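# Fetch yellow sponge to desk, clear cartons from aisle

## Task

Pick up the small yellow sponge on the shelving at the far end of the aisle and set it down on the desk's own surface, not on top of any carton. Also push or carry every empty carton lying on the aisle floor until each is entirely outside the aisle. The robot must not tip over or be left leaning, and anything that stays in place only because the robot is holding or pressing it at the end does not count.

## Robot and tools

ROBOT. TidyBot++: a four-caster mobile base (0.54 m long, 0.50 m wide, 0.38 m tall) carrying one seven-joint arm with a two-finger gripper. The shoulder sits 0.12 m ahead of the base centre and 0.68 m up. Two cameras: base_camera (fixed on the base, looking forward and down) and wrist_camera (fisheye, aimed wherever the hand points). The arm begins folded with the hand pointing down, poking about 0.08 m past the base front.

FRAMES. Base frame: origin on the floor below the base centre, x forward, y left, z up. hand_pose is reported in it: the point between the finger pads, with its z axis running out along the fingers and its y axis being the closing direction. The odometry frame is the base frame as it was when the scene began; base_odometry counts wheel rotation, so slip shows up as motion, and drift of a few cm and degrees builds up. Heading is positive to the left, within -3.142 to 3.142.

execute_actions(actions, cameras). actions is a list holding one action or nothing; an empty list only returns state and images. One action may contain:
- base: exactly one key, each a relative move from where the base last reported itself, not a destination. translate_m: metres straight ahead (+ forward), -2 to 2. strafe_m: metres sideways (+ left), -2 to 2. rotate_rad: radians in place (+ counter-clockwise from above), -6.3 to 6.3.
- joints: absolute angle targets by name, radians, one number per named joint: joint_1_rad (any angle; + is clockwise from above, opposite to rotate_rad), joint_2_rad shoulder -2.249 to 2.249, joint_3_rad (any angle), joint_4_rad elbow -2.579 to 2.579, joint_5_rad (any angle), joint_6_rad wrist -2.099 to 2.099, joint_7_rad (any angle; hand down, + is counter-clockwise from above, 1.57 puts the fingers opening left/right). gripper_pos is a 0 to 1 scale: 0 open (pad gap ~85 mm), 1 closed; gap is about 85 x (1 - gripper_pos) mm. Continuous joints go the short way, so turn in steps under half a revolution. Done tolerances: ±0.039 for joints 1-4, ±0.056 for 5-7, ±0.03 gripper.
- speeds: optional lower caps for this action: translate_m and strafe_m 0.05-0.5 m/s, rotate_rad 0.1-1.57 rad/s (top of range is default). A base move too slow to finish in about 8.7 s is refused.
Base and joints start together. Unknown keys or out-of-range values reject the whole call with no motion. A joint or base left out of an action may keep pushing toward its previous target. cameras: list of base_camera, wrist_camera or all; omitted/null means all, [] means none.

ARM GEOMETRY. With joint_1_rad 0, joint_3_rad 3.14, joint_5_rad 0 the arm stays in the vertical plane along base x. Tilt from vertical (forward positive): upper arm (0.42 m) = j2; forearm (0.31 m) = j2 - j4; hand (0.31 m to hand point) = j2 - j4 - j6. Forward reach from shoulder = sum of length x sin(tilt); height above shoulder = sum of length x cos(tilt). A downward hand reaches at most about 0.94 m above the floor, and only near the base. Closed fingertips stick out ~20 mm beyond the hand point.

wait(seconds): 0 to 10; commands nothing, returns state and images. zoom_image(camera, region): enlarges part of that camera's latest full image; region [x0, y0, x1, y1] in pixels from the top-left, at most 504 x 504 (base_camera is 644x364, wrist_camera 644x476). read_manual(section): licence texts only, moves nothing. finished_scene(scene): give the current scene's number; irreversible, and the goal must already hold without the robot's help.

RESULT LINES. base_status and joint_status: done (wheels turned the full amount even if slipping; joints within tolerance, though friction can leave them slightly off), off_target (stopped short, may still push), contact_stop / time_out (target dropped, holds there). A blocked base can report done while far short. joint command not followed plus cause: a self-collision check held back all arm targets (the gripper still acts); not_followed joints may be retried on later actions. on_its_own: motion you did not command. motor_effort: percent of max per motor, peak in brackets, noisy. base_tilt: degrees, forward/right positive. Motor temperatures: one per arm joint; MOTOR HOT from 60 C, OVER-TEMPERATURE FAULT at 75 C (arm sags). ARM HIT: arm struck the base or itself. A torque fault freezes arm and gripper for 10 s and skips the rest of the call while the base continues.

GRASPING. Gripper target 1 squeezes hard; done means nothing is held, off_target means an object stopped the fingers. The arm is not weight-compensated for loads and sags; fix errors by sending last command + (wanted - read) per joint, but never send a held-load joint its read angle. Trust camera images over hand_pose (1-2 cm error).

AVOID. Catching the arm on something high while driving (tipping); pulling or pushing sideways on a raised hand; driving the arm into objects (torque faults); dropping, slamming or shoving things hard; leaving objects resting against the robot. If tilted, retract the arm or back off. Occasional outside nudges may move loose objects.

Each tool is called after "Call:" as name(argument=value, ...), one argument or row to a line, values as JSON.

## Session

Call:
execute_actions(
  actions=[],
)

Scene clock: 0.00 s.
Motor temperatures (°C, as the motors report them): [34 31 30 29 34 36 39]
base_odometry: x=+0.000 y=+0.000 heading=+0.000 (m, m, rad; odometry frame)
base_tilt: forward=-0.7 right=-0.4 (deg)
base_status: not commanded
joint_positions: joint_1_rad=+0.031 joint_2_rad=-0.317 joint_3_rad=+3.180 joint_4_rad=-2.552 joint_5_rad=+0.033 joint_6_rad=-0.835 joint_7_rad=+1.550 gripper_pos=+0.000
joint_status: not commanded
motor_effort: joint_1_rad=+0 joint_2_rad=+0 joint_3_rad=-1 joint_4_rad=+8 joint_5_rad=+1 joint_6_rad=+0 joint_7_rad=+0 (%)
hand_pose: x=+0.2572 y=-0.0144 z=+0.5774 quat_wxyz=(+0.008, +0.999, -0.034, +0.035) (m; base frame)
pictures: base_camera, wrist_camera
Images, in order (width x height): base_camera 644x364, wrist_camera 644x476.

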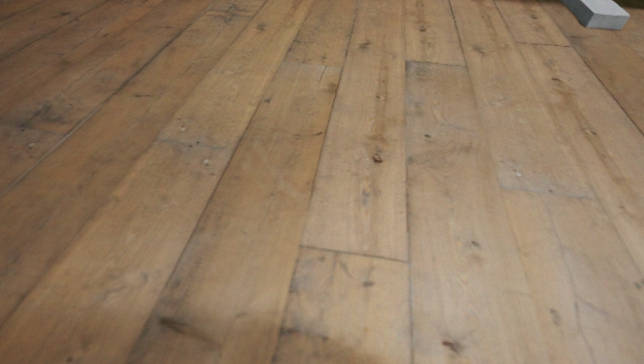

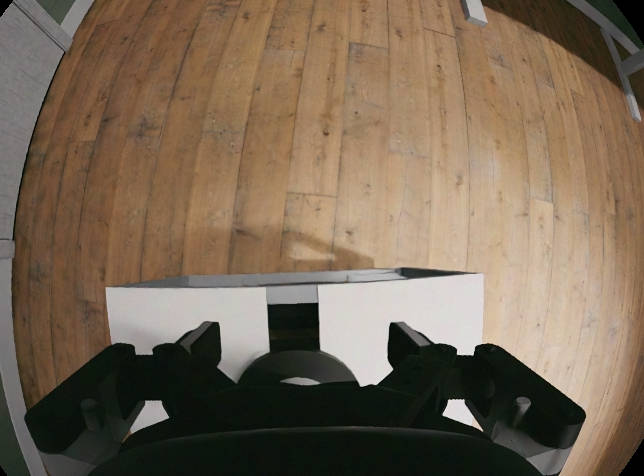

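Call:
execute_actions(
  actions=[
    {"joints":{"joint_6_rad":0.35}},
  ],
  cameras=["wrist_camera"],
)

Call:
execute_actions(
  actions=[
    {"joints":{"joint_1_rad":-1.6}},
  ],
  cameras=["wrist_camera"],
)

Call:
execute_actions(
  actions=[
    {"joints":{"joint_1_rad":-3.1}},
  ],
  cameras=["wrist_camera"],
)

Call:
execute_actions(
  actions=[
    {"joints":{"joint_1_rad":1.6}},
  ],
  cameras=["wrist_camera"],
)

Scene clock: 2.47 s.
Motor temperatures (°C, as the motors report them): [34 31 30 29 34 36 39]
base_odometry: x=+0.000 y=+0.000 heading=+0.000 (m, m, rad; odometry frame)
base_tilt: forward=-0.7 right=-0.4 (deg)
base_status: not commanded
joint_positions: joint_1_rad=+0.031 joint_2_rad=-0.317 joint_3_rad=+3.180 joint_4_rad=-2.552 joint_5_rad=+0.033 joint_6_rad=+0.344 joint_7_rad=+1.550 gripper_pos=+0.000
joint_status: all done
motor_effort: joint_1_rad=+0(0) joint_2_rad=-6(6) joint_3_rad=+0(0) joint_4_rad=+16(16) joint_5_rad=+0(1) joint_6_rad=+10(10) joint_7_rad=+0(1) (%)
hand_pose: x=+0.5305 y=-0.0242 z=+0.7898 quat_wxyz=(+0.013, +0.811, -0.023, +0.585) (m; base frame)
pictures: wrist_camera
camera_calibration (this result's frames):
wrist_camera: T_world_to_cam=[[-0.089202, -0.99595, -0.0112125, 0.025201], [-0.339174, 0.0409588, -0.939831, 0.975012], [0.936485, -0.0800318, -0.341454, -0.0950184], [0, 0, 0, 1]] pos_world=[0.42193, -0.0224409, 0.884185]
Images, in order (width x height): wrist_camera 644x476.

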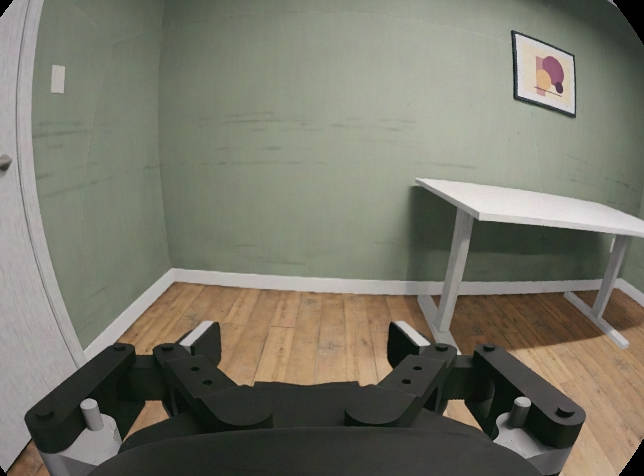

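Scene clock: 5.30 s.
Motor temperatures (°C, as the motors report them): [34 31 30 29 34 36 39]
base_odometry: x=+0.000 y=+0.000 heading=+0.000 (m, m, rad; odometry frame)
base_tilt: forward=-0.7 right=-0.4 (deg)
base_status: not commanded
joint_positions: joint_1_rad=-1.581 joint_2_rad=-0.317 joint_3_rad=+3.180 joint_4_rad=-2.552 joint_5_rad=+0.033 joint_6_rad=+0.344 joint_7_rad=+1.550 gripper_pos=+0.000
joint_status: all done
motor_effort: joint_1_rad=+0(0) joint_2_rad=-6(6) joint_3_rad=+0(0) joint_4_rad=+17(17) joint_5_rad=+1(0) joint_6_rad=+9(9) joint_7_rad=+0(0) (%)
hand_pose: x=+0.1262 y=+0.4122 z=+0.7898 quat_wxyz=(-0.413, +0.578, +0.569, +0.415) (m; base frame)
pictures: wrist_camera
camera_calibration (this result's frames):
wrist_camera: T_world_to_cam=[[0.998779, -0.0481026, -0.0112126, -0.104269], [-0.0269533, -0.340574, -0.939831, 0.937858], [0.0413896, 0.938987, -0.341454, 0.011498], [0, 0, 0, 1]] pos_world=[0.128944, 0.303598, 0.884185]
Images, in order (width x height): wrist_camera 644x476.

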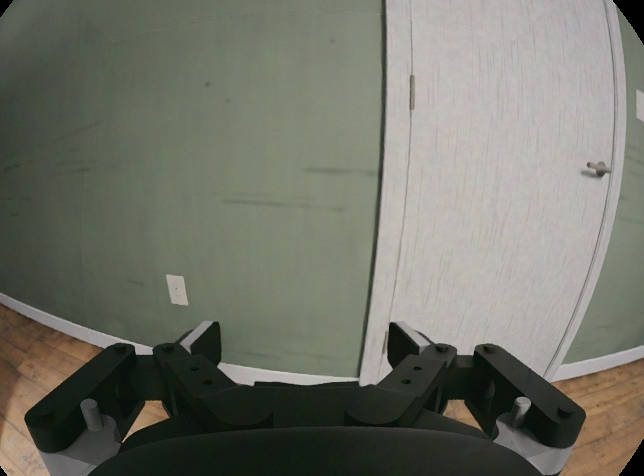

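Scene clock: 8.03 s.
Motor temperatures (°C, as the motors report them): [34 31 30 29 34 36 39]
base_odometry: x=+0.000 y=+0.000 heading=+0.000 (m, m, rad; odometry frame)
base_tilt: forward=-0.7 right=-0.4 (deg)
base_status: not commanded
joint_positions: joint_1_rad=-3.081 joint_2_rad=-0.317 joint_3_rad=+3.180 joint_4_rad=-2.552 joint_5_rad=+0.033 joint_6_rad=+0.344 joint_7_rad=+1.550 gripper_pos=+0.000
joint_status: all done
motor_effort: joint_1_rad=+0(1) joint_2_rad=-7(6) joint_3_rad=+0(0) joint_4_rad=+16(16) joint_5_rad=+1(1) joint_6_rad=+9(10) joint_7_rad=+0(0) (%)
hand_pose: x=-0.2916 y=+0.0363 z=+0.7898 quat_wxyz=(-0.585, +0.035, +0.810, +0.022) (m; base frame)
pictures: wrist_camera
camera_calibration (this result's frames):
wrist_camera: T_world_to_cam=[[0.118643, 0.992874, -0.0112126, 0.00046748], [0.337814, -0.0509805, -0.939831, 0.89445], [-0.933705, 0.107717, -0.341455, 0.127535], [0, 0, 0, 1]] pos_world=[-0.183133, 0.0313978, 0.884185]
Images, in order (width x height): wrist_camera 644x476.

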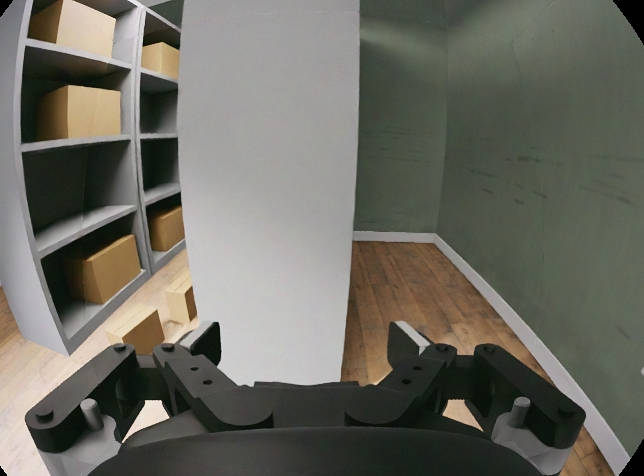

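Scene clock: 10.83 s.
Motor temperatures (°C, as the motors report them): [34 31 30 29 34 36 39]
base_odometry: x=+0.000 y=+0.000 heading=+0.000 (m, m, rad; odometry frame)
base_tilt: forward=-0.7 right=-0.4 (deg)
base_status: not commanded
joint_positions: joint_1_rad=-4.664 joint_2_rad=-0.317 joint_3_rad=+3.180 joint_4_rad=-2.552 joint_5_rad=+0.033 joint_6_rad=+0.344 joint_7_rad=+1.550 gripper_pos=+0.000
joint_status: all done
motor_effort: joint_1_rad=+0(1) joint_2_rad=-6(6) joint_3_rad=+0(0) joint_4_rad=+17(16) joint_5_rad=+1(1) joint_6_rad=+10(10) joint_7_rad=+0(0) (%)
hand_pose: x=+0.0878 y=-0.4110 z=+0.7898 quat_wxyz=(-0.427, -0.552, +0.594, -0.401) (m; base frame)
pictures: wrist_camera
camera_calibration (this result's frames):
wrist_camera: T_world_to_cam=[[-0.994267, 0.106334, -0.0112126, 0.132904], [0.0467918, 0.338419, -0.939831, 0.929082], [-0.0961419, -0.934968, -0.341455, 0.0278644], [0, 0, 0, 1]] pos_world=[0.0913474, -0.302499, 0.884185]
Images, in order (width x height): wrist_camera 644x476.

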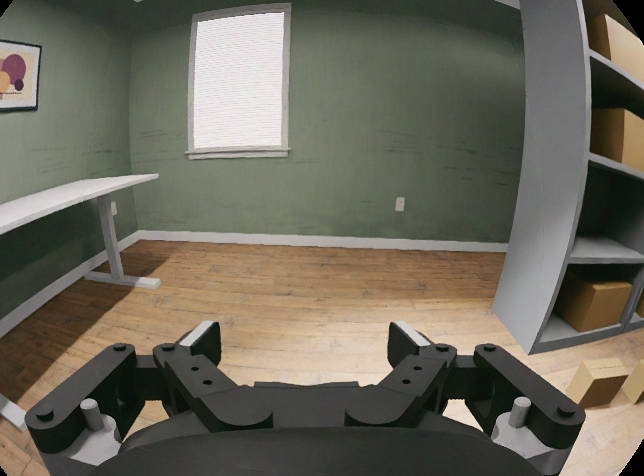

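Call:
execute_actions(
  actions=[
    {"base":{"rotate_rad":2.98},"joints":{"joint_1_rad":-6.283,"joint_3_rad":3.14,"joint_5_rad":0,"joint_7_rad":1.57}},
  ],
  cameras=[],
)

Call:
execute_actions(
  actions=[
    {"base":{"strafe_m":0.75}},
  ],
)

Scene clock: 14.70 s.
Motor temperatures (°C, as the motors report them): [34 31 30 29 34 36 39]
base_odometry: x=+0.000 y=+0.000 heading=+2.980 (m, m, rad; odometry frame)
base_tilt: forward=-0.7 right=-0.4 (deg)
base_status: done
joint_positions: joint_1_rad=-6.268 joint_2_rad=-0.317 joint_3_rad=+3.152 joint_4_rad=-2.552 joint_5_rad=+0.023 joint_6_rad=+0.344 joint_7_rad=+1.550 gripper_pos=+0.000
joint_status: all done
motor_effort: joint_1_rad=+0(1) joint_2_rad=-6(7) joint_3_rad=+0(1) joint_4_rad=+17(16) joint_5_rad=+1(0) joint_6_rad=+9(9) joint_7_rad=+0(1) (%)
hand_pose: x=+0.5309 y=-0.0070 z=+0.7898 quat_wxyz=(-0.003, -0.811, +0.009, -0.585) (m; base frame)
pictures: none
No camera images: the call's "cameras" was empty. Leave "cameras" out to get every camera's image.

Scene clock: 17.57 s.
Motor temperatures (°C, as the motors report them): [34 31 30 29 34 36 39]
base_odometry: x=-0.120 y=-0.741 heading=+2.980 (m, m, rad; odometry frame)
base_tilt: forward=-0.7 right=-0.4 (deg)
base_status: done
joint_positions: joint_1_rad=-6.268 joint_2_rad=-0.317 joint_3_rad=+3.151 joint_4_rad=-2.552 joint_5_rad=+0.022 joint_6_rad=+0.344 joint_7_rad=+1.550 gripper_pos=+0.000
joint_status: not commanded
motor_effort: joint_1_rad=+0(1) joint_2_rad=-6(7) joint_3_rad=+0(1) joint_4_rad=+16(17) joint_5_rad=+0(0) joint_6_rad=+10(10) joint_7_rad=+1(0) (%)
hand_pose: x=+0.5309 y=-0.0067 z=+0.7898 quat_wxyz=(-0.003, -0.811, +0.009, -0.585) (m; base frame)
pictures: base_camera, wrist_camera
camera_calibration (this result's frames):
wrist_camera: T_world_to_cam=[[-0.0533835, -0.998509, -0.0114078, 0.0237711], [-0.340282, 0.0289305, -0.939878, 0.974923], [0.938807, -0.0462922, -0.341319, -0.0950564], [0, 0, 0, 1]] pos_world=[0.422258, -0.00886972, 0.884135]
Images, in order (width x height): base_camera 644x364, wrist_camera 644x476.

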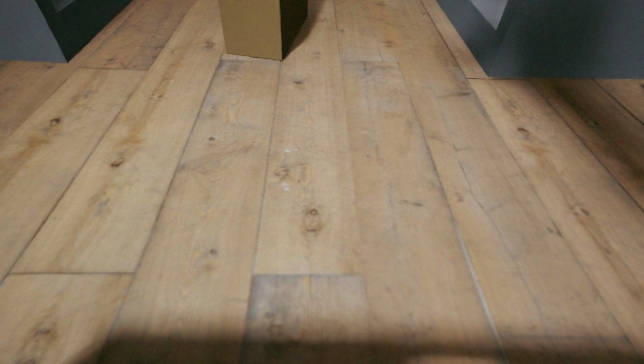

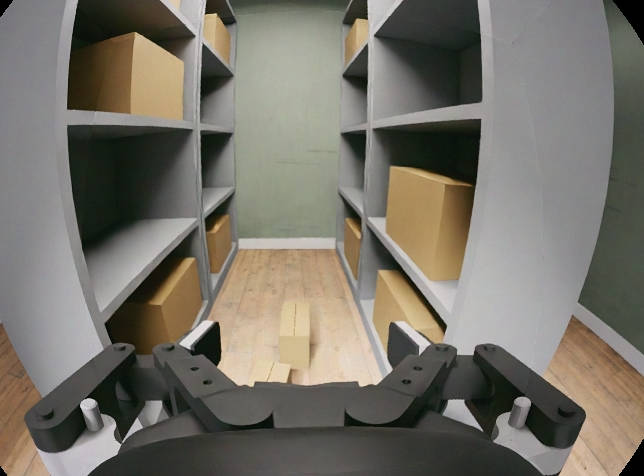

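Call:
execute_actions(
  actions=[
    {"base":{"strafe_m":0.13},"joints":{"joint_2_rad":1.04,"joint_4_rad":-1.647,"joint_6_rad":-0.455}},
  ],
  cameras=[],
)

Call:
execute_actions(
  actions=[
    {"base":{"translate_m":0.58}},
  ],
)

Scene clock: 22.67 s.
Motor temperatures (°C, as the motors report them): [34 31 30 29 34 36 39]
base_odometry: x=-0.141 y=-0.869 heading=+2.981 (m, m, rad; odometry frame)
base_tilt: forward=-0.6 right=-0.4 (deg)
base_status: done
joint_positions: joint_1_rad=-6.269 joint_2_rad=+1.036 joint_3_rad=+3.147 joint_4_rad=-1.668 joint_5_rad=+0.021 joint_6_rad=-0.428 joint_7_rad=+1.550 gripper_pos=+0.000
joint_status: all done
motor_effort: joint_1_rad=+0(1) joint_2_rad=-37(37) joint_3_rad=-1(1) joint_4_rad=+7(17) joint_5_rad=+1(0) joint_6_rad=+1(10) joint_7_rad=+0(0) (%)
hand_pose: x=+0.6174 y=-0.0118 z=+0.3003 quat_wxyz=(-0.007, -1.000, +0.009, -0.005) (m; base frame)
pictures: none
No camera images: the call's "cameras" was empty. Leave "cameras" out to get every camera's image.

Scene clock: 25.17 s.
Motor temperatures (°C, as the motors report them): [34 31 30 29 34 36 39]
base_odometry: x=-0.713 y=-0.777 heading=+2.982 (m, m, rad; odometry frame)
base_tilt: forward=-0.6 right=-0.4 (deg)
base_status: done
joint_positions: joint_1_rad=-6.269 joint_2_rad=+1.036 joint_3_rad=+3.147 joint_4_rad=-1.660 joint_5_rad=+0.021 joint_6_rad=-0.432 joint_7_rad=+1.550 gripper_pos=+0.000
joint_status: not commanded
motor_effort: joint_1_rad=+0(1) joint_2_rad=-36(38) joint_3_rad=-1(2) joint_4_rad=+6(9) joint_5_rad=+1(1) joint_6_rad=+1(2) joint_7_rad=+0(0) (%)
hand_pose: x=+0.6210 y=-0.0118 z=+0.3013 quat_wxyz=(-0.007, -1.000, +0.009, -0.007) (m; base frame)
pictures: base_camera, wrist_camera
camera_calibration (this result's frames):
wrist_camera: T_world_to_cam=[[-0.0357287, -0.99831, 0.0458325, -0.0103532], [-0.999258, 0.0363469, 0.012727, 0.668916], [-0.0143714, -0.0453438, -0.998868, 0.443441], [0, 0, 0, 1]] pos_world=[0.674423, -0.0145415, 0.4349]
Images, in order (width x height): base_camera 644x364, wrist_camera 644x476.

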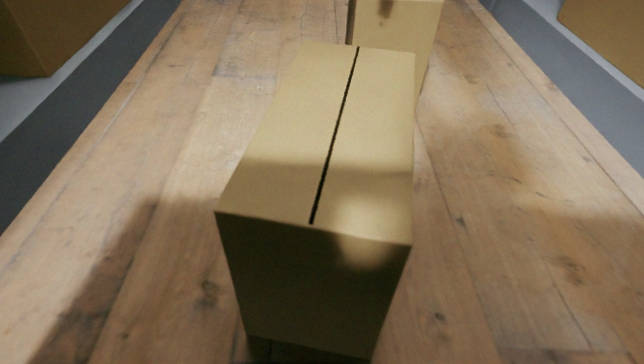

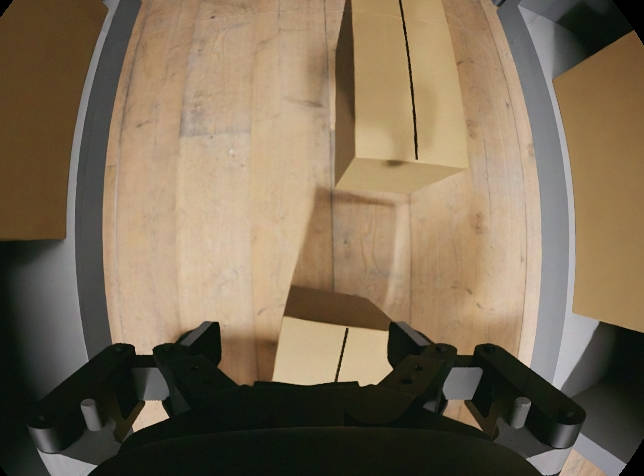

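Call:
execute_actions(
  actions=[
    {"base":{"translate_m":0.05},"joints":{"joint_1_rad":-6.17}},
  ],
  cameras=[],
)

Call:
execute_actions(
  actions=[
    {"joints":{"joint_2_rad":1.52,"joint_4_rad":-1.345,"joint_6_rad":-0.27}},
  ],
)

Scene clock: 27.10 s.
Motor temperatures (°C, as the motors report them): [34 31 30 29 34 36 39]
base_odometry: x=-0.763 y=-0.769 heading=+2.982 (m, m, rad; odometry frame)
base_tilt: forward=-0.6 right=-0.4 (deg)
base_status: done
joint_positions: joint_1_rad=-6.177 joint_2_rad=+1.036 joint_3_rad=+3.146 joint_4_rad=-1.655 joint_5_rad=+0.021 joint_6_rad=-0.432 joint_7_rad=+1.550 gripper_pos=+0.000
joint_status: all done
motor_effort: joint_1_rad=+0(3) joint_2_rad=-36(37) joint_3_rad=-1(3) joint_4_rad=+7(8) joint_5_rad=+1(0) joint_6_rad=+1(2) joint_7_rad=+0(1) (%)
hand_pose: x=+0.6205 y=-0.0579 z=+0.3020 quat_wxyz=(-0.007, -0.998, +0.055, -0.009) (m; base frame)
pictures: none
No camera images: the call's "cameras" was empty. Leave "cameras" out to get every camera's image.

Scene clock: 28.90 s.
Motor temperatures (°C, as the motors report them): [34 31 30 29 34 36 39]
base_odometry: x=-0.763 y=-0.769 heading=+2.982 (m, m, rad; odometry frame)
base_tilt: forward=-0.6 right=-0.4 (deg)
base_status: not commanded
joint_positions: joint_1_rad=-6.177 joint_2_rad=+1.520 joint_3_rad=+3.146 joint_4_rad=-1.365 joint_5_rad=+0.021 joint_6_rad=-0.298 joint_7_rad=+1.550 gripper_pos=+0.000
joint_status: all done
motor_effort: joint_1_rad=+0(0) joint_2_rad=-39(41) joint_3_rad=-1(2) joint_4_rad=+4(7) joint_5_rad=+1(1) joint_6_rad=+1(1) joint_7_rad=+1(0) (%)
hand_pose: x=+0.6033 y=-0.0554 z=+0.0882 quat_wxyz=(-0.004, -0.998, +0.054, +0.021) (m; base frame)
pictures: base_camera, wrist_camera
camera_calibration (this result's frames):
wrist_camera: T_world_to_cam=[[-0.121981, -0.991557, 0.043994, 0.00785599], [-0.989863, 0.124782, 0.0678211, 0.649876], [-0.0727382, -0.0352752, -0.996727, 0.263907], [0, 0, 0, 1]] pos_world=[0.663443, -0.063994, 0.218622]
Images, in order (width x height): base_camera 644x364, wrist_camera 644x476.

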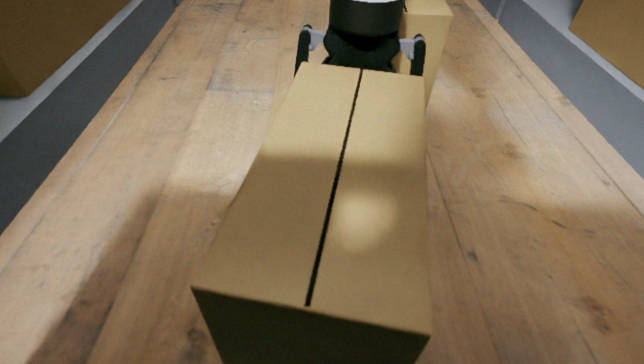

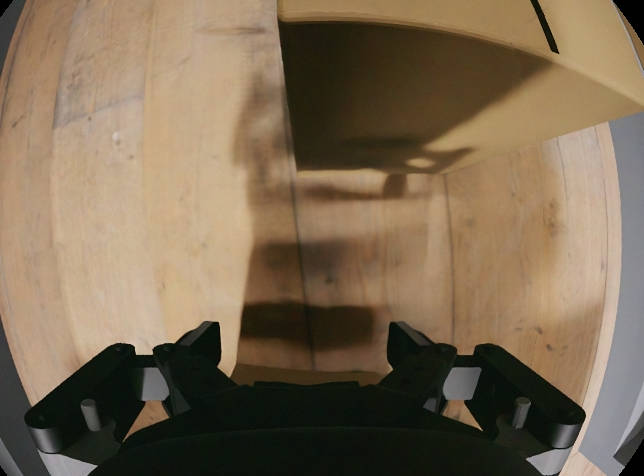

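Call:
execute_actions(
  actions=[
    {"base":{"translate_m":-0.6},"joints":{"gripper_pos":0.3},"speeds":{"translate_m":0.25}},
  ],
)

Scene clock: 32.67 s.
Motor temperatures (°C, as the motors report them): [34 31 30 29 34 36 39]
base_odometry: x=-0.170 y=-0.864 heading=+2.982 (m, m, rad; odometry frame)
base_tilt: forward=-0.7 right=-0.4 (deg)
base_status: done
joint_positions: joint_1_rad=-6.176 joint_2_rad=+1.520 joint_3_rad=+3.146 joint_4_rad=-1.354 joint_5_rad=+0.021 joint_6_rad=-0.293 joint_7_rad=+1.550 gripper_pos=+0.300
joint_status: all done
motor_effort: joint_1_rad=+0(3) joint_2_rad=-39(40) joint_3_rad=-1(3) joint_4_rad=+4(6) joint_5_rad=+0(1) joint_6_rad=+0(0) joint_7_rad=+1(0) (%)
hand_pose: x=+0.6113 y=-0.0564 z=+0.0889 quat_wxyz=(-0.005, -0.998, +0.054, +0.013) (m; base frame)
pictures: base_camera, wrist_camera
camera_calibration (this result's frames):
wrist_camera: T_world_to_cam=[[-0.122953, -0.991452, 0.0436453, 0.0084344], [-0.99075, 0.125173, 0.0524094, 0.659823], [-0.0574246, -0.0367976, -0.997671, 0.255738], [0, 0, 0, 1]] pos_world=[0.669442, -0.0648193, 0.220193]
Images, in order (width x height): base_camera 644x364, wrist_camera 644x476.

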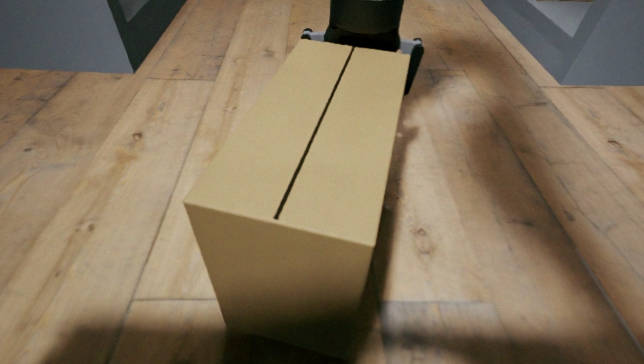

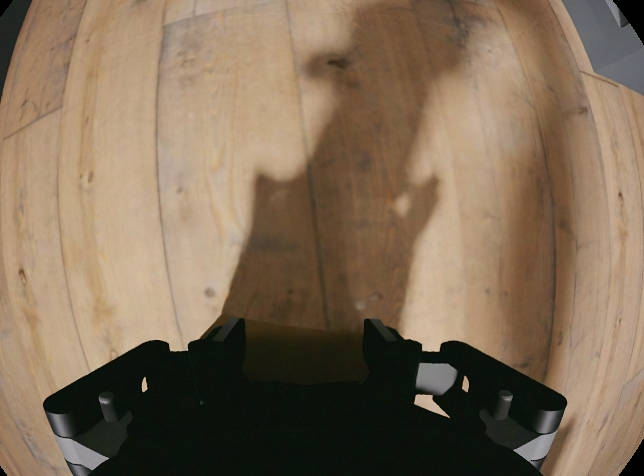

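Call:
execute_actions(
  actions=[
    {"base":{"strafe_m":-0.2}},
  ],
  cameras=[],
)

Call:
execute_actions(
  actions=[
    {"base":{"translate_m":-0.13},"joints":{"joint_7_rad":0.0,"gripper_pos":0}},
  ],
  cameras=["base_camera"],
)

Call:
execute_actions(
  actions=[
    {"base":{"strafe_m":0.8},"speeds":{"strafe_m":0.25}},
  ],
  cameras=["base_camera"],
)

Scene clock: 35.13 s.
Motor temperatures (°C, as the motors report them): [34 31 30 29 34 36 39]
base_odometry: x=-0.138 y=-0.667 heading=+2.982 (m, m, rad; odometry frame)
base_tilt: forward=-0.6 right=-0.4 (deg)
base_status: done
joint_positions: joint_1_rad=-6.166 joint_2_rad=+1.520 joint_3_rad=+3.146 joint_4_rad=-1.354 joint_5_rad=+0.021 joint_6_rad=-0.293 joint_7_rad=+1.550 gripper_pos=+0.300
joint_status: not commanded
motor_effort: joint_1_rad=+0(4) joint_2_rad=-39(39) joint_3_rad=-1(4) joint_4_rad=+4(5) joint_5_rad=+1(1) joint_6_rad=+1(1) joint_7_rad=+0(0) (%)
hand_pose: x=+0.6107 y=-0.0613 z=+0.0889 quat_wxyz=(-0.005, -0.998, +0.059, +0.013) (m; base frame)
pictures: none
No camera images: the call's "cameras" was empty. Leave "cameras" out to get every camera's image.

Scene clock: 36.90 s.
Motor temperatures (°C, as the motors report them): [34 31 30 29 34 36 39]
base_odometry: x=-0.010 y=-0.687 heading=+2.982 (m, m, rad; odometry frame)
base_tilt: forward=-0.6 right=-0.4 (deg)
base_status: done
joint_positions: joint_1_rad=-6.166 joint_2_rad=+1.521 joint_3_rad=+3.146 joint_4_rad=-1.354 joint_5_rad=+0.021 joint_6_rad=-0.292 joint_7_rad=+0.003 gripper_pos=+0.000
joint_status: all done
motor_effort: joint_1_rad=+0(1) joint_2_rad=-38(41) joint_3_rad=-1(2) joint_4_rad=+4(5) joint_5_rad=+1(1) joint_6_rad=+0(2) joint_7_rad=+1(1) (%)
hand_pose: x=+0.6107 y=-0.0613 z=+0.0885 quat_wxyz=(-0.012, -0.673, +0.740, +0.006) (m; base frame)
pictures: base_camera
Images, in order (width x height): base_camera 644x364.

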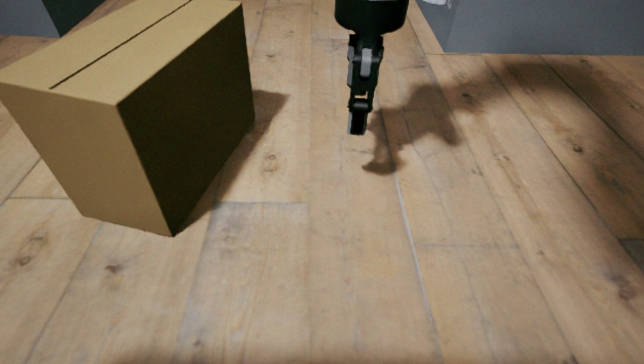

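Scene clock: 40.93 s.
Motor temperatures (°C, as the motors report them): [34 32 30 29 34 36 39]
base_odometry: x=-0.137 y=-1.477 heading=+2.982 (m, m, rad; odometry frame)
base_tilt: forward=-0.6 right=-0.4 (deg)
base_status: done
joint_positions: joint_1_rad=-6.169 joint_2_rad=+1.521 joint_3_rad=+3.146 joint_4_rad=-1.354 joint_5_rad=+0.021 joint_6_rad=-0.292 joint_7_rad=+0.003 gripper_pos=+0.000
joint_status: not commanded
motor_effort: joint_1_rad=-1(5) joint_2_rad=-38(39) joint_3_rad=-2(4) joint_4_rad=+3(4) joint_5_rad=+1(1) joint_6_rad=+1(0) joint_7_rad=+0(0) (%)
hand_pose: x=+0.6109 y=-0.0598 z=+0.0885 quat_wxyz=(-0.012, -0.674, +0.739, +0.006) (m; base frame)
pictures: base_camera
Images, in order (width x height): base_camera 644x364.

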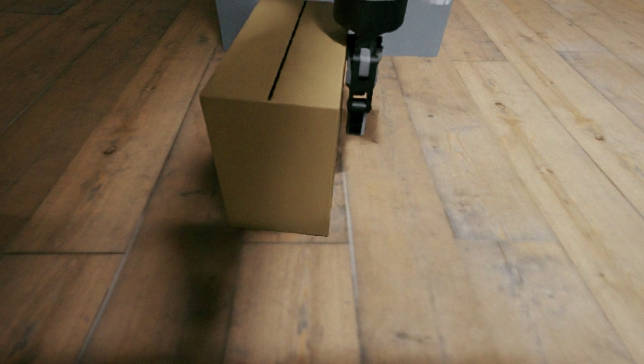

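Call:
execute_actions(
  actions=[
    {"base":{"strafe_m":-0.72},"joints":{"joint_2_rad":1.04,"joint_4_rad":-1.647,"joint_6_rad":-0.455,"joint_7_rad":1.67,"gripper_pos":0.3}},
  ],
  cameras=["base_camera"],
)

Call:
execute_actions(
  actions=[
    {"base":{"translate_m":1.08}},
  ],
)

Scene clock: 44.47 s.
Motor temperatures (°C, as the motors report them): [34 32 30 29 34 36 39]
base_odometry: x=-0.022 y=-0.766 heading=+2.982 (m, m, rad; odometry frame)
base_tilt: forward=-0.6 right=-0.4 (deg)
base_status: done
joint_positions: joint_1_rad=-6.171 joint_2_rad=+1.040 joint_3_rad=+3.144 joint_4_rad=-1.627 joint_5_rad=+0.021 joint_6_rad=-0.427 joint_7_rad=+1.655 gripper_pos=+0.300
joint_status: all done
motor_effort: joint_1_rad=+0(4) joint_2_rad=-38(41) joint_3_rad=-1(3) joint_4_rad=+7(8) joint_5_rad=+1(0) joint_6_rad=+1(1) joint_7_rad=+0(1) (%)
hand_pose: x=+0.6366 y=-0.0613 z=+0.3041 quat_wxyz=(-0.008, -1.000, +0.005, -0.023) (m; base frame)
pictures: base_camera
Images, in order (width x height): base_camera 644x364.

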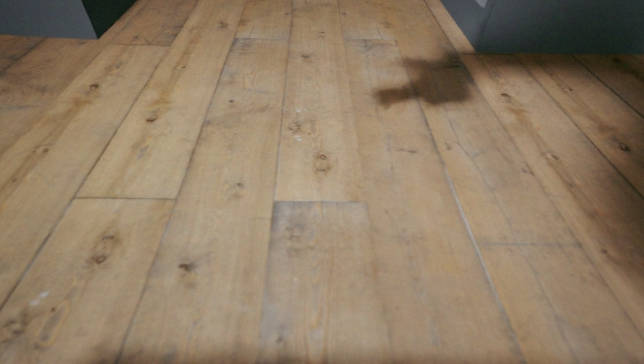

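Scene clock: 47.97 s.
Motor temperatures (°C, as the motors report them): [34 32 30 29 34 36 39]
base_odometry: x=-1.088 y=-0.594 heading=+2.982 (m, m, rad; odometry frame)
base_tilt: forward=-0.6 right=-0.4 (deg)
base_status: done
joint_positions: joint_1_rad=-6.171 joint_2_rad=+1.040 joint_3_rad=+3.144 joint_4_rad=-1.633 joint_5_rad=+0.021 joint_6_rad=-0.432 joint_7_rad=+1.655 gripper_pos=+0.300
joint_status: not commanded
motor_effort: joint_1_rad=+0(1) joint_2_rad=-37(38) joint_3_rad=-2(2) joint_4_rad=+7(8) joint_5_rad=+1(1) joint_6_rad=+1(2) joint_7_rad=+0(0) (%)
hand_pose: x=+0.6315 y=-0.0607 z=+0.3030 quat_wxyz=(-0.007, -1.000, +0.005, -0.017) (m; base frame)
pictures: base_camera, wrist_camera
camera_calibration (this result's frames):
wrist_camera: T_world_to_cam=[[-0.0285856, -0.998517, 0.0463375, -0.0635161], [-0.99957, 0.0282503, -0.00787599, 0.687078], [0.00655526, -0.0465427, -0.998895, 0.429772], [0, 0, 0, 1]] pos_world=[0.682149, -0.0628293, 0.437652]
Images, in order (width x height): base_camera 644x364, wrist_camera 644x476.

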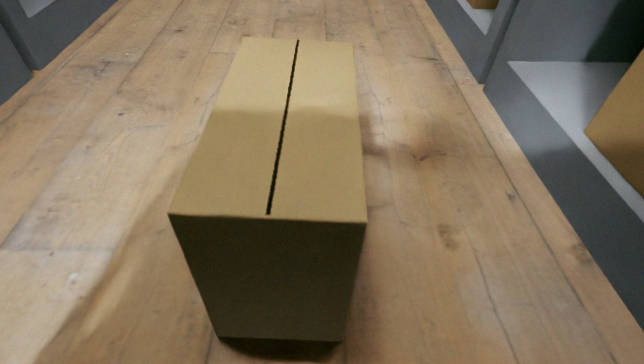

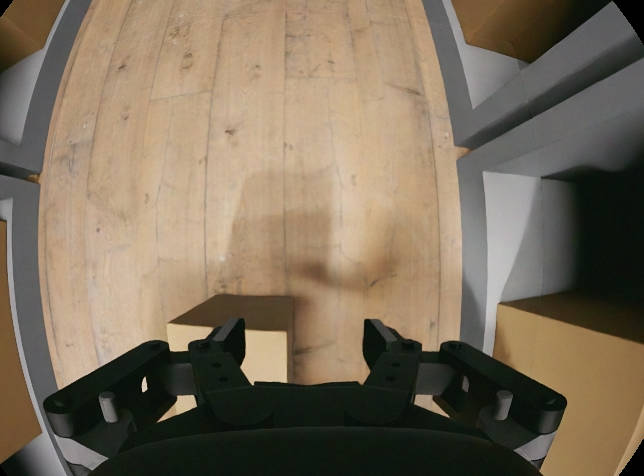

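Call:
execute_actions(
  actions=[
    {"base":{"translate_m":0.06},"joints":{"joint_1_rad":-6.355,"joint_7_rad":1.5}},
  ],
  cameras=[],
)

Call:
execute_actions(
  actions=[
    {"joints":{"joint_2_rad":1.52,"joint_4_rad":-1.335,"joint_6_rad":-0.26}},
  ],
  cameras=["base_camera"],
)

Call:
execute_actions(
  actions=[
    {"base":{"translate_m":-1.0},"speeds":{"translate_m":0.25}},
  ],
  cameras=["base_camera"],
)

Scene clock: 50.53 s.
Motor temperatures (°C, as the motors report them): [34 32 30 29 34 36 39]
base_odometry: x=-1.148 y=-0.584 heading=+2.981 (m, m, rad; odometry frame)
base_tilt: forward=-0.6 right=-0.4 (deg)
base_status: done
joint_positions: joint_1_rad=-6.355 joint_2_rad=+1.040 joint_3_rad=+3.141 joint_4_rad=-1.635 joint_5_rad=+0.021 joint_6_rad=-0.432 joint_7_rad=+1.523 gripper_pos=+0.300
joint_status: all done
motor_effort: joint_1_rad=-1(4) joint_2_rad=-37(38) joint_3_rad=-2(3) joint_4_rad=+6(9) joint_5_rad=+0(1) joint_6_rad=+1(2) joint_7_rad=+0(1) (%)
hand_pose: x=+0.6324 y=+0.0357 z=+0.3027 quat_wxyz=(-0.003, -1.000, -0.022, -0.017) (m; base frame)
pictures: none
No camera images: the call's "cameras" was empty. Leave "cameras" out to get every camera's image.

Scene clock: 52.33 s.
Motor temperatures (°C, as the motors report them): [34 32 30 29 34 36 39]
base_odometry: x=-1.148 y=-0.584 heading=+2.981 (m, m, rad; odometry frame)
base_tilt: forward=-0.6 right=-0.4 (deg)
base_status: not commanded
joint_positions: joint_1_rad=-6.355 joint_2_rad=+1.520 joint_3_rad=+3.141 joint_4_rad=-1.355 joint_5_rad=+0.021 joint_6_rad=-0.288 joint_7_rad=+1.523 gripper_pos=+0.300
joint_status: all done
motor_effort: joint_1_rad=+0(0) joint_2_rad=-39(41) joint_3_rad=-2(2) joint_4_rad=+4(7) joint_5_rad=+1(0) joint_6_rad=+0(2) joint_7_rad=+1(0) (%)
hand_pose: x=+0.6143 y=+0.0353 z=+0.0889 quat_wxyz=(-0.003, -1.000, -0.022, +0.010) (m; base frame)
pictures: base_camera
Images, in order (width x height): base_camera 644x364.

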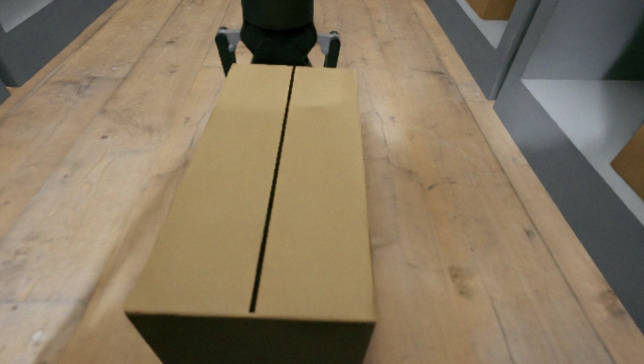

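Scene clock: 57.20 s.
Motor temperatures (°C, as the motors report them): [34 32 30 29 34 36 39]
base_odometry: x=-0.161 y=-0.743 heading=+2.982 (m, m, rad; odometry frame)
base_tilt: forward=-0.7 right=-0.4 (deg)
base_status: done
joint_positions: joint_1_rad=-6.355 joint_2_rad=+1.520 joint_3_rad=+3.141 joint_4_rad=-1.346 joint_5_rad=+0.021 joint_6_rad=-0.283 joint_7_rad=+1.523 gripper_pos=+0.300
joint_status: not commanded
motor_effort: joint_1_rad=+0(2) joint_2_rad=-39(40) joint_3_rad=-2(2) joint_4_rad=+4(5) joint_5_rad=+1(1) joint_6_rad=+1(0) joint_7_rad=+0(1) (%)
hand_pose: x=+0.6213 y=+0.0358 z=+0.0895 quat_wxyz=(-0.003, -1.000, -0.022, +0.003) (m; base frame)
pictures: base_camera
Images, in order (width x height): base_camera 644x364.

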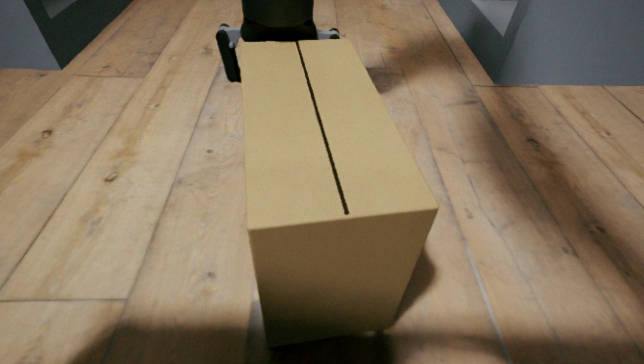

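Push this one right.

Call:
execute_actions(
  actions=[
    {"base":{"strafe_m":0.17}},
  ],
  cameras=[],
)

Call:
execute_actions(
  actions=[
    {"base":{"translate_m":-0.15},"joints":{"joint_7_rad":3.14,"gripper_pos":0}},
  ],
  cameras=["base_camera"],
)

Call:
execute_actions(
  actions=[
    {"base":{"strafe_m":-0.68},"speeds":{"strafe_m":0.25}},
  ],
  cameras=["base_camera"],
)

Scene clock: 59.40 s.
Motor temperatures (°C, as the motors report them): [34 32 30 29 34 36 39]
base_odometry: x=-0.188 y=-0.911 heading=+2.982 (m, m, rad; odometry frame)
base_tilt: forward=-0.7 right=-0.4 (deg)
base_status: done
joint_positions: joint_1_rad=-6.361 joint_2_rad=+1.520 joint_3_rad=+3.141 joint_4_rad=-1.346 joint_5_rad=+0.021 joint_6_rad=-0.283 joint_7_rad=+1.523 gripper_pos=+0.300
joint_status: not commanded
motor_effort: joint_1_rad=-1(5) joint_2_rad=-38(40) joint_3_rad=-2(4) joint_4_rad=+4(5) joint_5_rad=+1(0) joint_6_rad=+0(1) joint_7_rad=+0(0) (%)
hand_pose: x=+0.6210 y=+0.0394 z=+0.0895 quat_wxyz=(-0.003, -1.000, -0.025, +0.003) (m; base frame)
pictures: none
No camera images: the call's "cameras" was empty. Leave "cameras" out to get every camera's image.

Scene clock: 61.23 s.
Motor temperatures (°C, as the motors report them): [34 32 30 29 34 36 39]
base_odometry: x=-0.039 y=-0.935 heading=+2.982 (m, m, rad; odometry frame)
base_tilt: forward=-0.6 right=-0.4 (deg)
base_status: done
joint_positions: joint_1_rad=-6.361 joint_2_rad=+1.520 joint_3_rad=+3.141 joint_4_rad=-1.345 joint_5_rad=+0.021 joint_6_rad=-0.282 joint_7_rad=+3.138 gripper_pos=+0.000
joint_status: all done
motor_effort: joint_1_rad=+0(1) joint_2_rad=-39(41) joint_3_rad=-2(2) joint_4_rad=+4(6) joint_5_rad=+1(1) joint_6_rad=+0(1) joint_7_rad=+1(0) (%)
hand_pose: x=+0.6213 y=+0.0394 z=+0.0893 quat_wxyz=(+0.000, -0.673, -0.740, +0.004) (m; base frame)
pictures: base_camera
Images, in order (width x height): base_camera 644x364.

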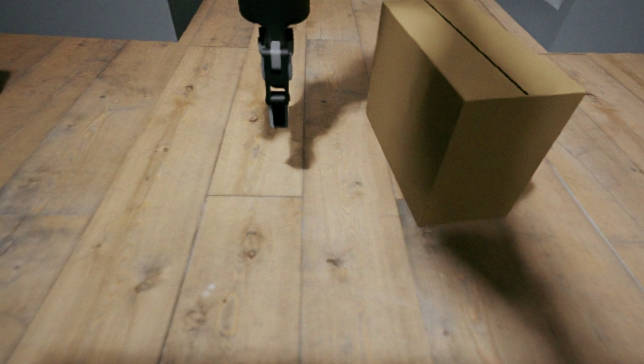

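Scene clock: 64.80 s.
Motor temperatures (°C, as the motors report them): [34 33 30 29 34 36 39]
base_odometry: x=+0.069 y=-0.264 heading=+2.982 (m, m, rad; odometry frame)
base_tilt: forward=-0.6 right=-0.4 (deg)
base_status: done
joint_positions: joint_1_rad=-6.358 joint_2_rad=+1.520 joint_3_rad=+3.141 joint_4_rad=-1.345 joint_5_rad=+0.021 joint_6_rad=-0.282 joint_7_rad=+3.138 gripper_pos=+0.000
joint_status: not commanded
motor_effort: joint_1_rad=+0(4) joint_2_rad=-39(39) joint_3_rad=-2(3) joint_4_rad=+4(3) joint_5_rad=+1(0) joint_6_rad=+0(0) joint_7_rad=+0(0) (%)
hand_pose: x=+0.6215 y=+0.0376 z=+0.0893 quat_wxyz=(+0.000, -0.674, -0.738, +0.004) (m; base frame)
pictures: base_camera
Images, in order (width x height): base_camera 644x364.

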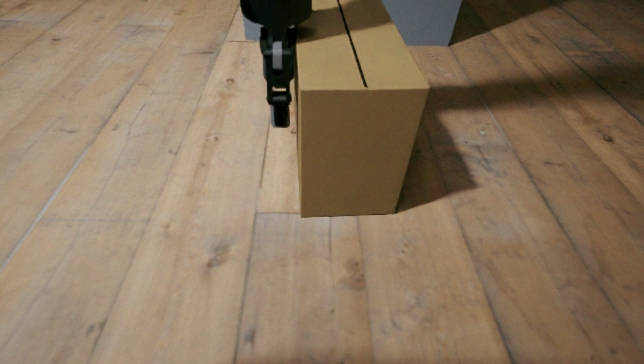

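Call:
execute_actions(
  actions=[
    {"base":{"strafe_m":0.64},"joints":{"joint_1_rad":-6.283,"joint_2_rad":-0.317,"joint_4_rad":-2.55,"joint_6_rad":0.45,"joint_7_rad":1.57}},
  ],
  cameras=["base_camera"],
)

Call:
execute_actions(
  actions=[
    {"base":{"translate_m":1.6}},
  ],
)

Scene clock: 68.47 s.
Motor temperatures (°C, as the motors report them): [34 33 30 29 34 36 39]
base_odometry: x=-0.032 y=-0.896 heading=+2.982 (m, m, rad; odometry frame)
base_tilt: forward=-0.7 right=-0.4 (deg)
base_status: done
joint_positions: joint_1_rad=-6.305 joint_2_rad=-0.311 joint_3_rad=+3.140 joint_4_rad=-2.531 joint_5_rad=+0.021 joint_6_rad=+0.423 joint_7_rad=+1.593 gripper_pos=+0.000
joint_status: all done
motor_effort: joint_1_rad=+0(4) joint_2_rad=-7(42) joint_3_rad=+0(4) joint_4_rad=+16(17) joint_5_rad=+1(0) joint_6_rad=+10(11) joint_7_rad=+0(1) (%)
hand_pose: x=+0.5437 y=+0.0138 z=+0.8221 quat_wxyz=(-0.003, -0.782, -0.028, -0.622) (m; base frame)
pictures: base_camera
Images, in order (width x height): base_camera 644x364.

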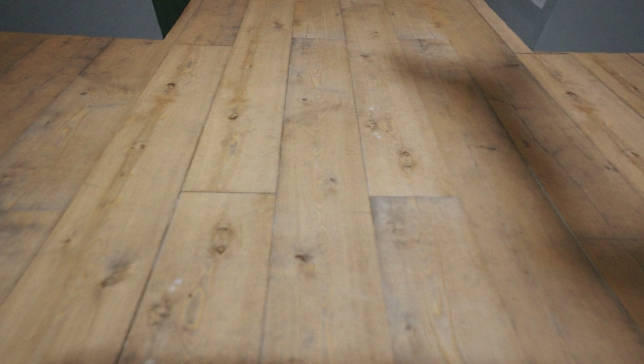

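Scene clock: 73.00 s.
Motor temperatures (°C, as the motors report them): [34 33 30 29 34 36 39]
base_odometry: x=-1.612 y=-0.642 heading=+2.982 (m, m, rad; odometry frame)
base_tilt: forward=-0.7 right=-0.4 (deg)
base_status: done
joint_positions: joint_1_rad=-6.305 joint_2_rad=-0.313 joint_3_rad=+3.140 joint_4_rad=-2.534 joint_5_rad=+0.021 joint_6_rad=+0.424 joint_7_rad=+1.593 gripper_pos=+0.000
joint_status: not commanded
motor_effort: joint_1_rad=+0(0) joint_2_rad=-7(9) joint_3_rad=+0(0) joint_4_rad=+17(17) joint_5_rad=+0(0) joint_6_rad=+10(10) joint_7_rad=+1(0) (%)
hand_pose: x=+0.5430 y=+0.0136 z=+0.8222 quat_wxyz=(-0.003, -0.782, -0.028, -0.623) (m; base frame)
pictures: base_camera, wrist_camera
camera_calibration (this result's frames):
wrist_camera: T_world_to_cam=[[0.00497657, -0.999539, 0.0299647, -0.020654], [-0.249661, -0.030258, -0.96786, 0.983504], [0.96832, -0.00266439, -0.249697, -0.186365], [0, 0, 0, 1]] pos_world=[0.426107, 0.0086179, 0.905978]
Images, in order (width x height): base_camera 644x364, wrist_camera 644x476.

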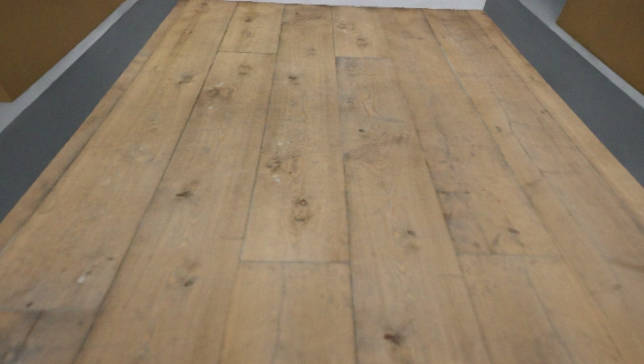

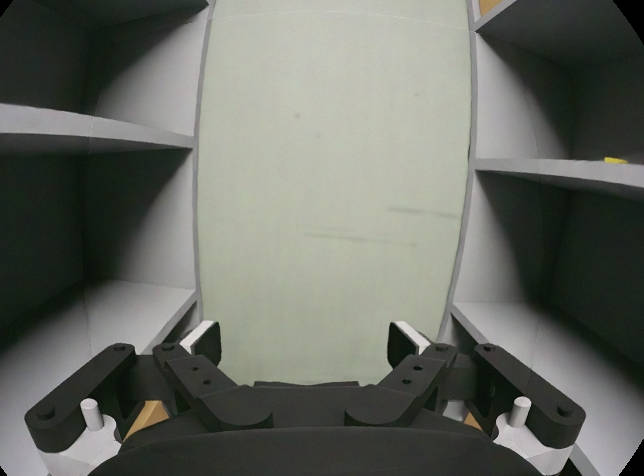

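Call:
execute_actions(
  actions=[
    {"base":{"translate_m":0.62},"joints":{"joint_2_rad":-0.71,"joint_4_rad":-2.02,"joint_6_rad":-0.44}},
  ],
  cameras=[],
)

Call:
execute_actions(
  actions=[
    {"joints":{"joint_1_rad":-4.70}},
  ],
  cameras=["wrist_camera"],
)

Scene clock: 76.83 s.
Motor temperatures (°C, as the motors report them): [34 33 30 29 34 36 39]
base_odometry: x=-2.225 y=-0.543 heading=+2.982 (m, m, rad; odometry frame)
base_tilt: forward=-0.7 right=-0.4 (deg)
base_status: done
joint_positions: joint_1_rad=-6.305 joint_2_rad=-0.700 joint_3_rad=+3.140 joint_4_rad=-2.037 joint_5_rad=+0.021 joint_6_rad=-0.415 joint_7_rad=+1.593 gripper_pos=+0.000
joint_status: all done
motor_effort: joint_1_rad=+0(0) joint_2_rad=+3(7) joint_3_rad=+0(0) joint_4_rad=+20(20) joint_5_rad=+1(0) joint_6_rad=+9(10) joint_7_rad=+0(0) (%)
hand_pose: x=+0.4598 y=+0.0065 z=+1.0205 quat_wxyz=(-0.010, -0.768, -0.022, -0.640) (m; base frame)
pictures: none
No camera images: the call's "cameras" was empty. Leave "cameras" out to get every camera's image.

Scene clock: 79.63 s.
Motor temperatures (°C, as the motors report them): [34 33 30 29 34 36 39]
base_odometry: x=-2.225 y=-0.543 heading=+2.982 (m, m, rad; odometry frame)
base_tilt: forward=-0.7 right=-0.4 (deg)
base_status: not commanded
joint_positions: joint_1_rad=-4.719 joint_2_rad=-0.700 joint_3_rad=+3.140 joint_4_rad=-2.037 joint_5_rad=+0.021 joint_6_rad=-0.415 joint_7_rad=+1.593 gripper_pos=+0.000
joint_status: all done
motor_effort: joint_1_rad=+0(1) joint_2_rad=+2(3) joint_3_rad=+0(0) joint_4_rad=+19(19) joint_5_rad=+1(1) joint_6_rad=+10(10) joint_7_rad=+1(1) (%)
hand_pose: x=+0.1205 y=-0.3408 z=+1.0205 quat_wxyz=(-0.463, -0.555, +0.531, -0.442) (m; base frame)
pictures: wrist_camera
camera_calibration (this result's frames):
wrist_camera: T_world_to_cam=[[-0.999075, 0.0279725, 0.0326638, 0.0897219], [-0.026191, 0.20665, -0.978064, 1.12347], [-0.0341089, -0.978015, -0.205727, 0.0147791], [0, 0, 0, 1]] pos_world=[0.119568, -0.220221, 1.09894]
Images, in order (width x height): wrist_camera 644x476.

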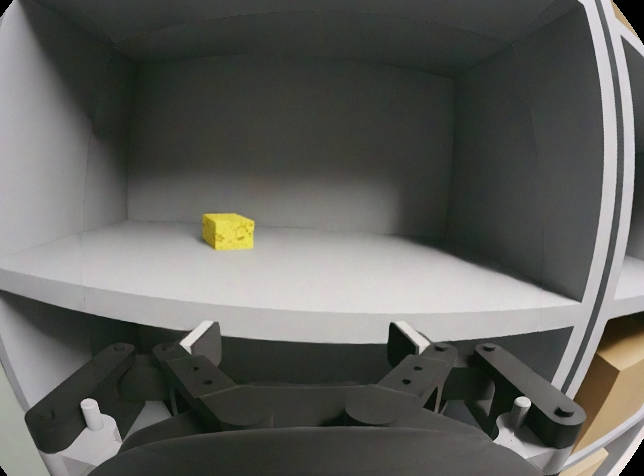

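Call:
execute_actions(
  actions=[
    {"base":{"translate_m":-0.15},"joints":{"joint_1_rad":-5.14,"joint_4_rad":-1.9}},
  ],
  cameras=[],
)

Call:
execute_actions(
  actions=[
    {"base":{"strafe_m":-0.1},"joints":{"joint_2_rad":-0.26,"joint_4_rad":-1.66,"joint_6_rad":-0.46}},
  ],
)

Scene clock: 82.57 s.
Motor temperatures (°C, as the motors report them): [34 33 30 29 34 36 39]
base_odometry: x=-2.076 y=-0.567 heading=+2.982 (m, m, rad; odometry frame)
base_tilt: forward=-0.7 right=-0.4 (deg)
base_status: done
joint_positions: joint_1_rad=-5.121 joint_2_rad=-0.703 joint_3_rad=+3.141 joint_4_rad=-1.920 joint_5_rad=+0.021 joint_6_rad=-0.416 joint_7_rad=+1.593 gripper_pos=+0.000
joint_status: all done
motor_effort: joint_1_rad=+0(1) joint_2_rad=+3(3) joint_3_rad=+0(2) joint_4_rad=+19(19) joint_5_rad=+1(1) joint_6_rad=+10(10) joint_7_rad=+1(0) (%)
hand_pose: x=+0.2505 y=-0.3064 z=+1.0924 quat_wxyz=(-0.390, -0.616, +0.390, -0.563) (m; base frame)
pictures: none
No camera images: the call's "cameras" was empty. Leave "cameras" out to get every camera's image.

Scene clock: 84.20 s.
Motor temperatures (°C, as the motors report them): [34 33 30 29 34 36 39]
base_odometry: x=-2.060 y=-0.468 heading=+2.982 (m, m, rad; odometry frame)
base_tilt: forward=-0.7 right=-0.3 (deg)
base_status: done
joint_positions: joint_1_rad=-5.121 joint_2_rad=-0.262 joint_3_rad=+3.141 joint_4_rad=-1.681 joint_5_rad=+0.021 joint_6_rad=-0.433 joint_7_rad=+1.593 gripper_pos=+0.000
joint_status: all done
motor_effort: joint_1_rad=+0(0) joint_2_rad=-11(12) joint_3_rad=+0(1) joint_4_rad=+19(19) joint_5_rad=+1(1) joint_6_rad=+9(10) joint_7_rad=+0(0) (%)
hand_pose: x=+0.3170 y=-0.4599 z=+1.0496 quat_wxyz=(-0.343, -0.676, +0.427, -0.494) (m; base frame)
pictures: base_camera, wrist_camera
camera_calibration (this result's frames):
wrist_camera: T_world_to_cam=[[-0.929312, -0.36762, 0.0351475, 0.0817586], [-0.142263, 0.268542, -0.952705, 1.22037], [0.340795, -0.89036, -0.301858, -0.0665759], [0, 0, 0, 1]] pos_world=[0.272282, -0.356943, 1.13969]
Images, in order (width x height): base_camera 644x364, wrist_camera 644x476.

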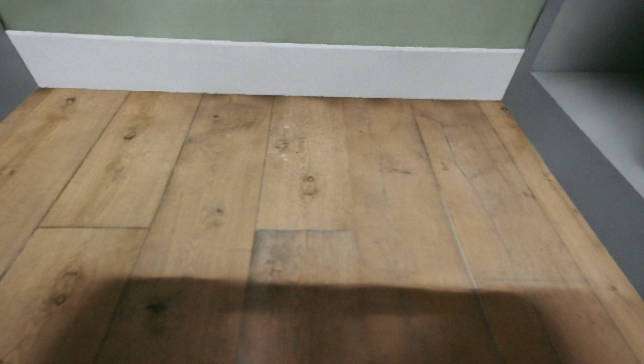

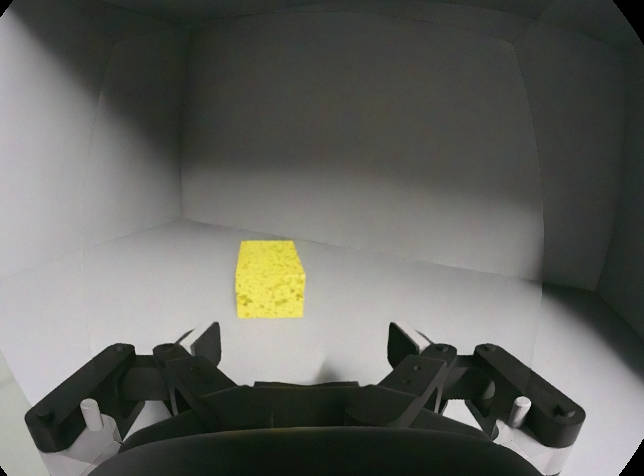

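Call:
execute_actions(
  actions=[
    {"joints":{"joint_1_rad":-5.195}},
  ],
  cameras=[],
)

Call:
execute_actions(
  actions=[
    {"joints":{"joint_2_rad":0.10,"joint_4_rad":-1.428,"joint_6_rad":-0.275}},
  ],
  cameras=["wrist_camera"],
)

Scene clock: 86.13 s.
Motor temperatures (°C, as the motors report them): [34 33 30 29 34 36 39]
base_odometry: x=-2.060 y=-0.468 heading=+2.982 (m, m, rad; odometry frame)
base_tilt: forward=-0.7 right=-0.3 (deg)
base_status: not commanded
joint_positions: joint_1_rad=-5.180 joint_2_rad=-0.262 joint_3_rad=+3.141 joint_4_rad=-1.681 joint_5_rad=+0.021 joint_6_rad=-0.433 joint_7_rad=+1.593 gripper_pos=+0.000
joint_status: all done
motor_effort: joint_1_rad=+0(1) joint_2_rad=-11(11) joint_3_rad=+0(1) joint_4_rad=+19(19) joint_5_rad=+1(1) joint_6_rad=+10(10) joint_7_rad=+0(1) (%)
hand_pose: x=+0.3435 y=-0.4475 z=+1.0496 quat_wxyz=(-0.329, -0.688, +0.407, -0.504) (m; base frame)
pictures: none
No camera images: the call's "cameras" was empty. Leave "cameras" out to get every camera's image.

Scene clock: 87.87 s.
Motor temperatures (°C, as the motors report them): [34 33 30 29 34 36 39]
base_odometry: x=-2.060 y=-0.468 heading=+2.982 (m, m, rad; odometry frame)
base_tilt: forward=-0.7 right=-0.3 (deg)
base_status: not commanded
joint_positions: joint_1_rad=-5.180 joint_2_rad=+0.104 joint_3_rad=+3.141 joint_4_rad=-1.449 joint_5_rad=+0.021 joint_6_rad=-0.303 joint_7_rad=+1.593 gripper_pos=+0.000
joint_status: all done
motor_effort: joint_1_rad=+0(0) joint_2_rad=-24(26) joint_3_rad=+0(0) joint_4_rad=+20(21) joint_5_rad=+1(0) joint_6_rad=+9(11) joint_7_rad=+0(1) (%)
hand_pose: x=+0.4144 y=-0.5864 z=+1.0186 quat_wxyz=(-0.327, -0.689, +0.406, -0.503) (m; base frame)
pictures: wrist_camera
camera_calibration (this result's frames):
wrist_camera: T_world_to_cam=[[-0.905095, -0.423738, 0.0353425, 0.0837065], [-0.16028, 0.263004, -0.951388, 1.24156], [0.393844, -0.866761, -0.30596, -0.225796], [0, 0, 0, 1]] pos_world=[0.363689, -0.486777, 1.10917]
Images, in order (width x height): wrist_camera 644x476.

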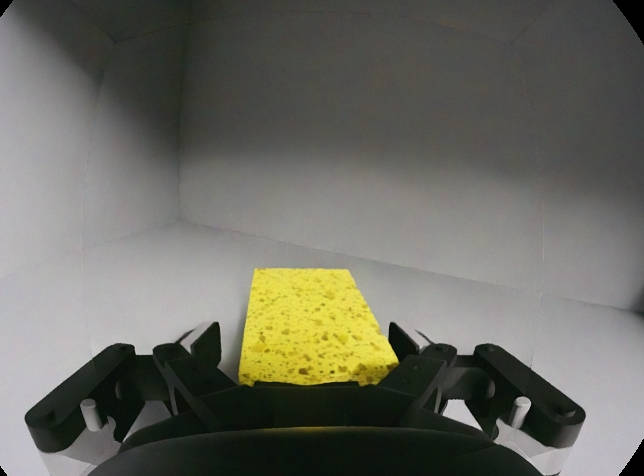

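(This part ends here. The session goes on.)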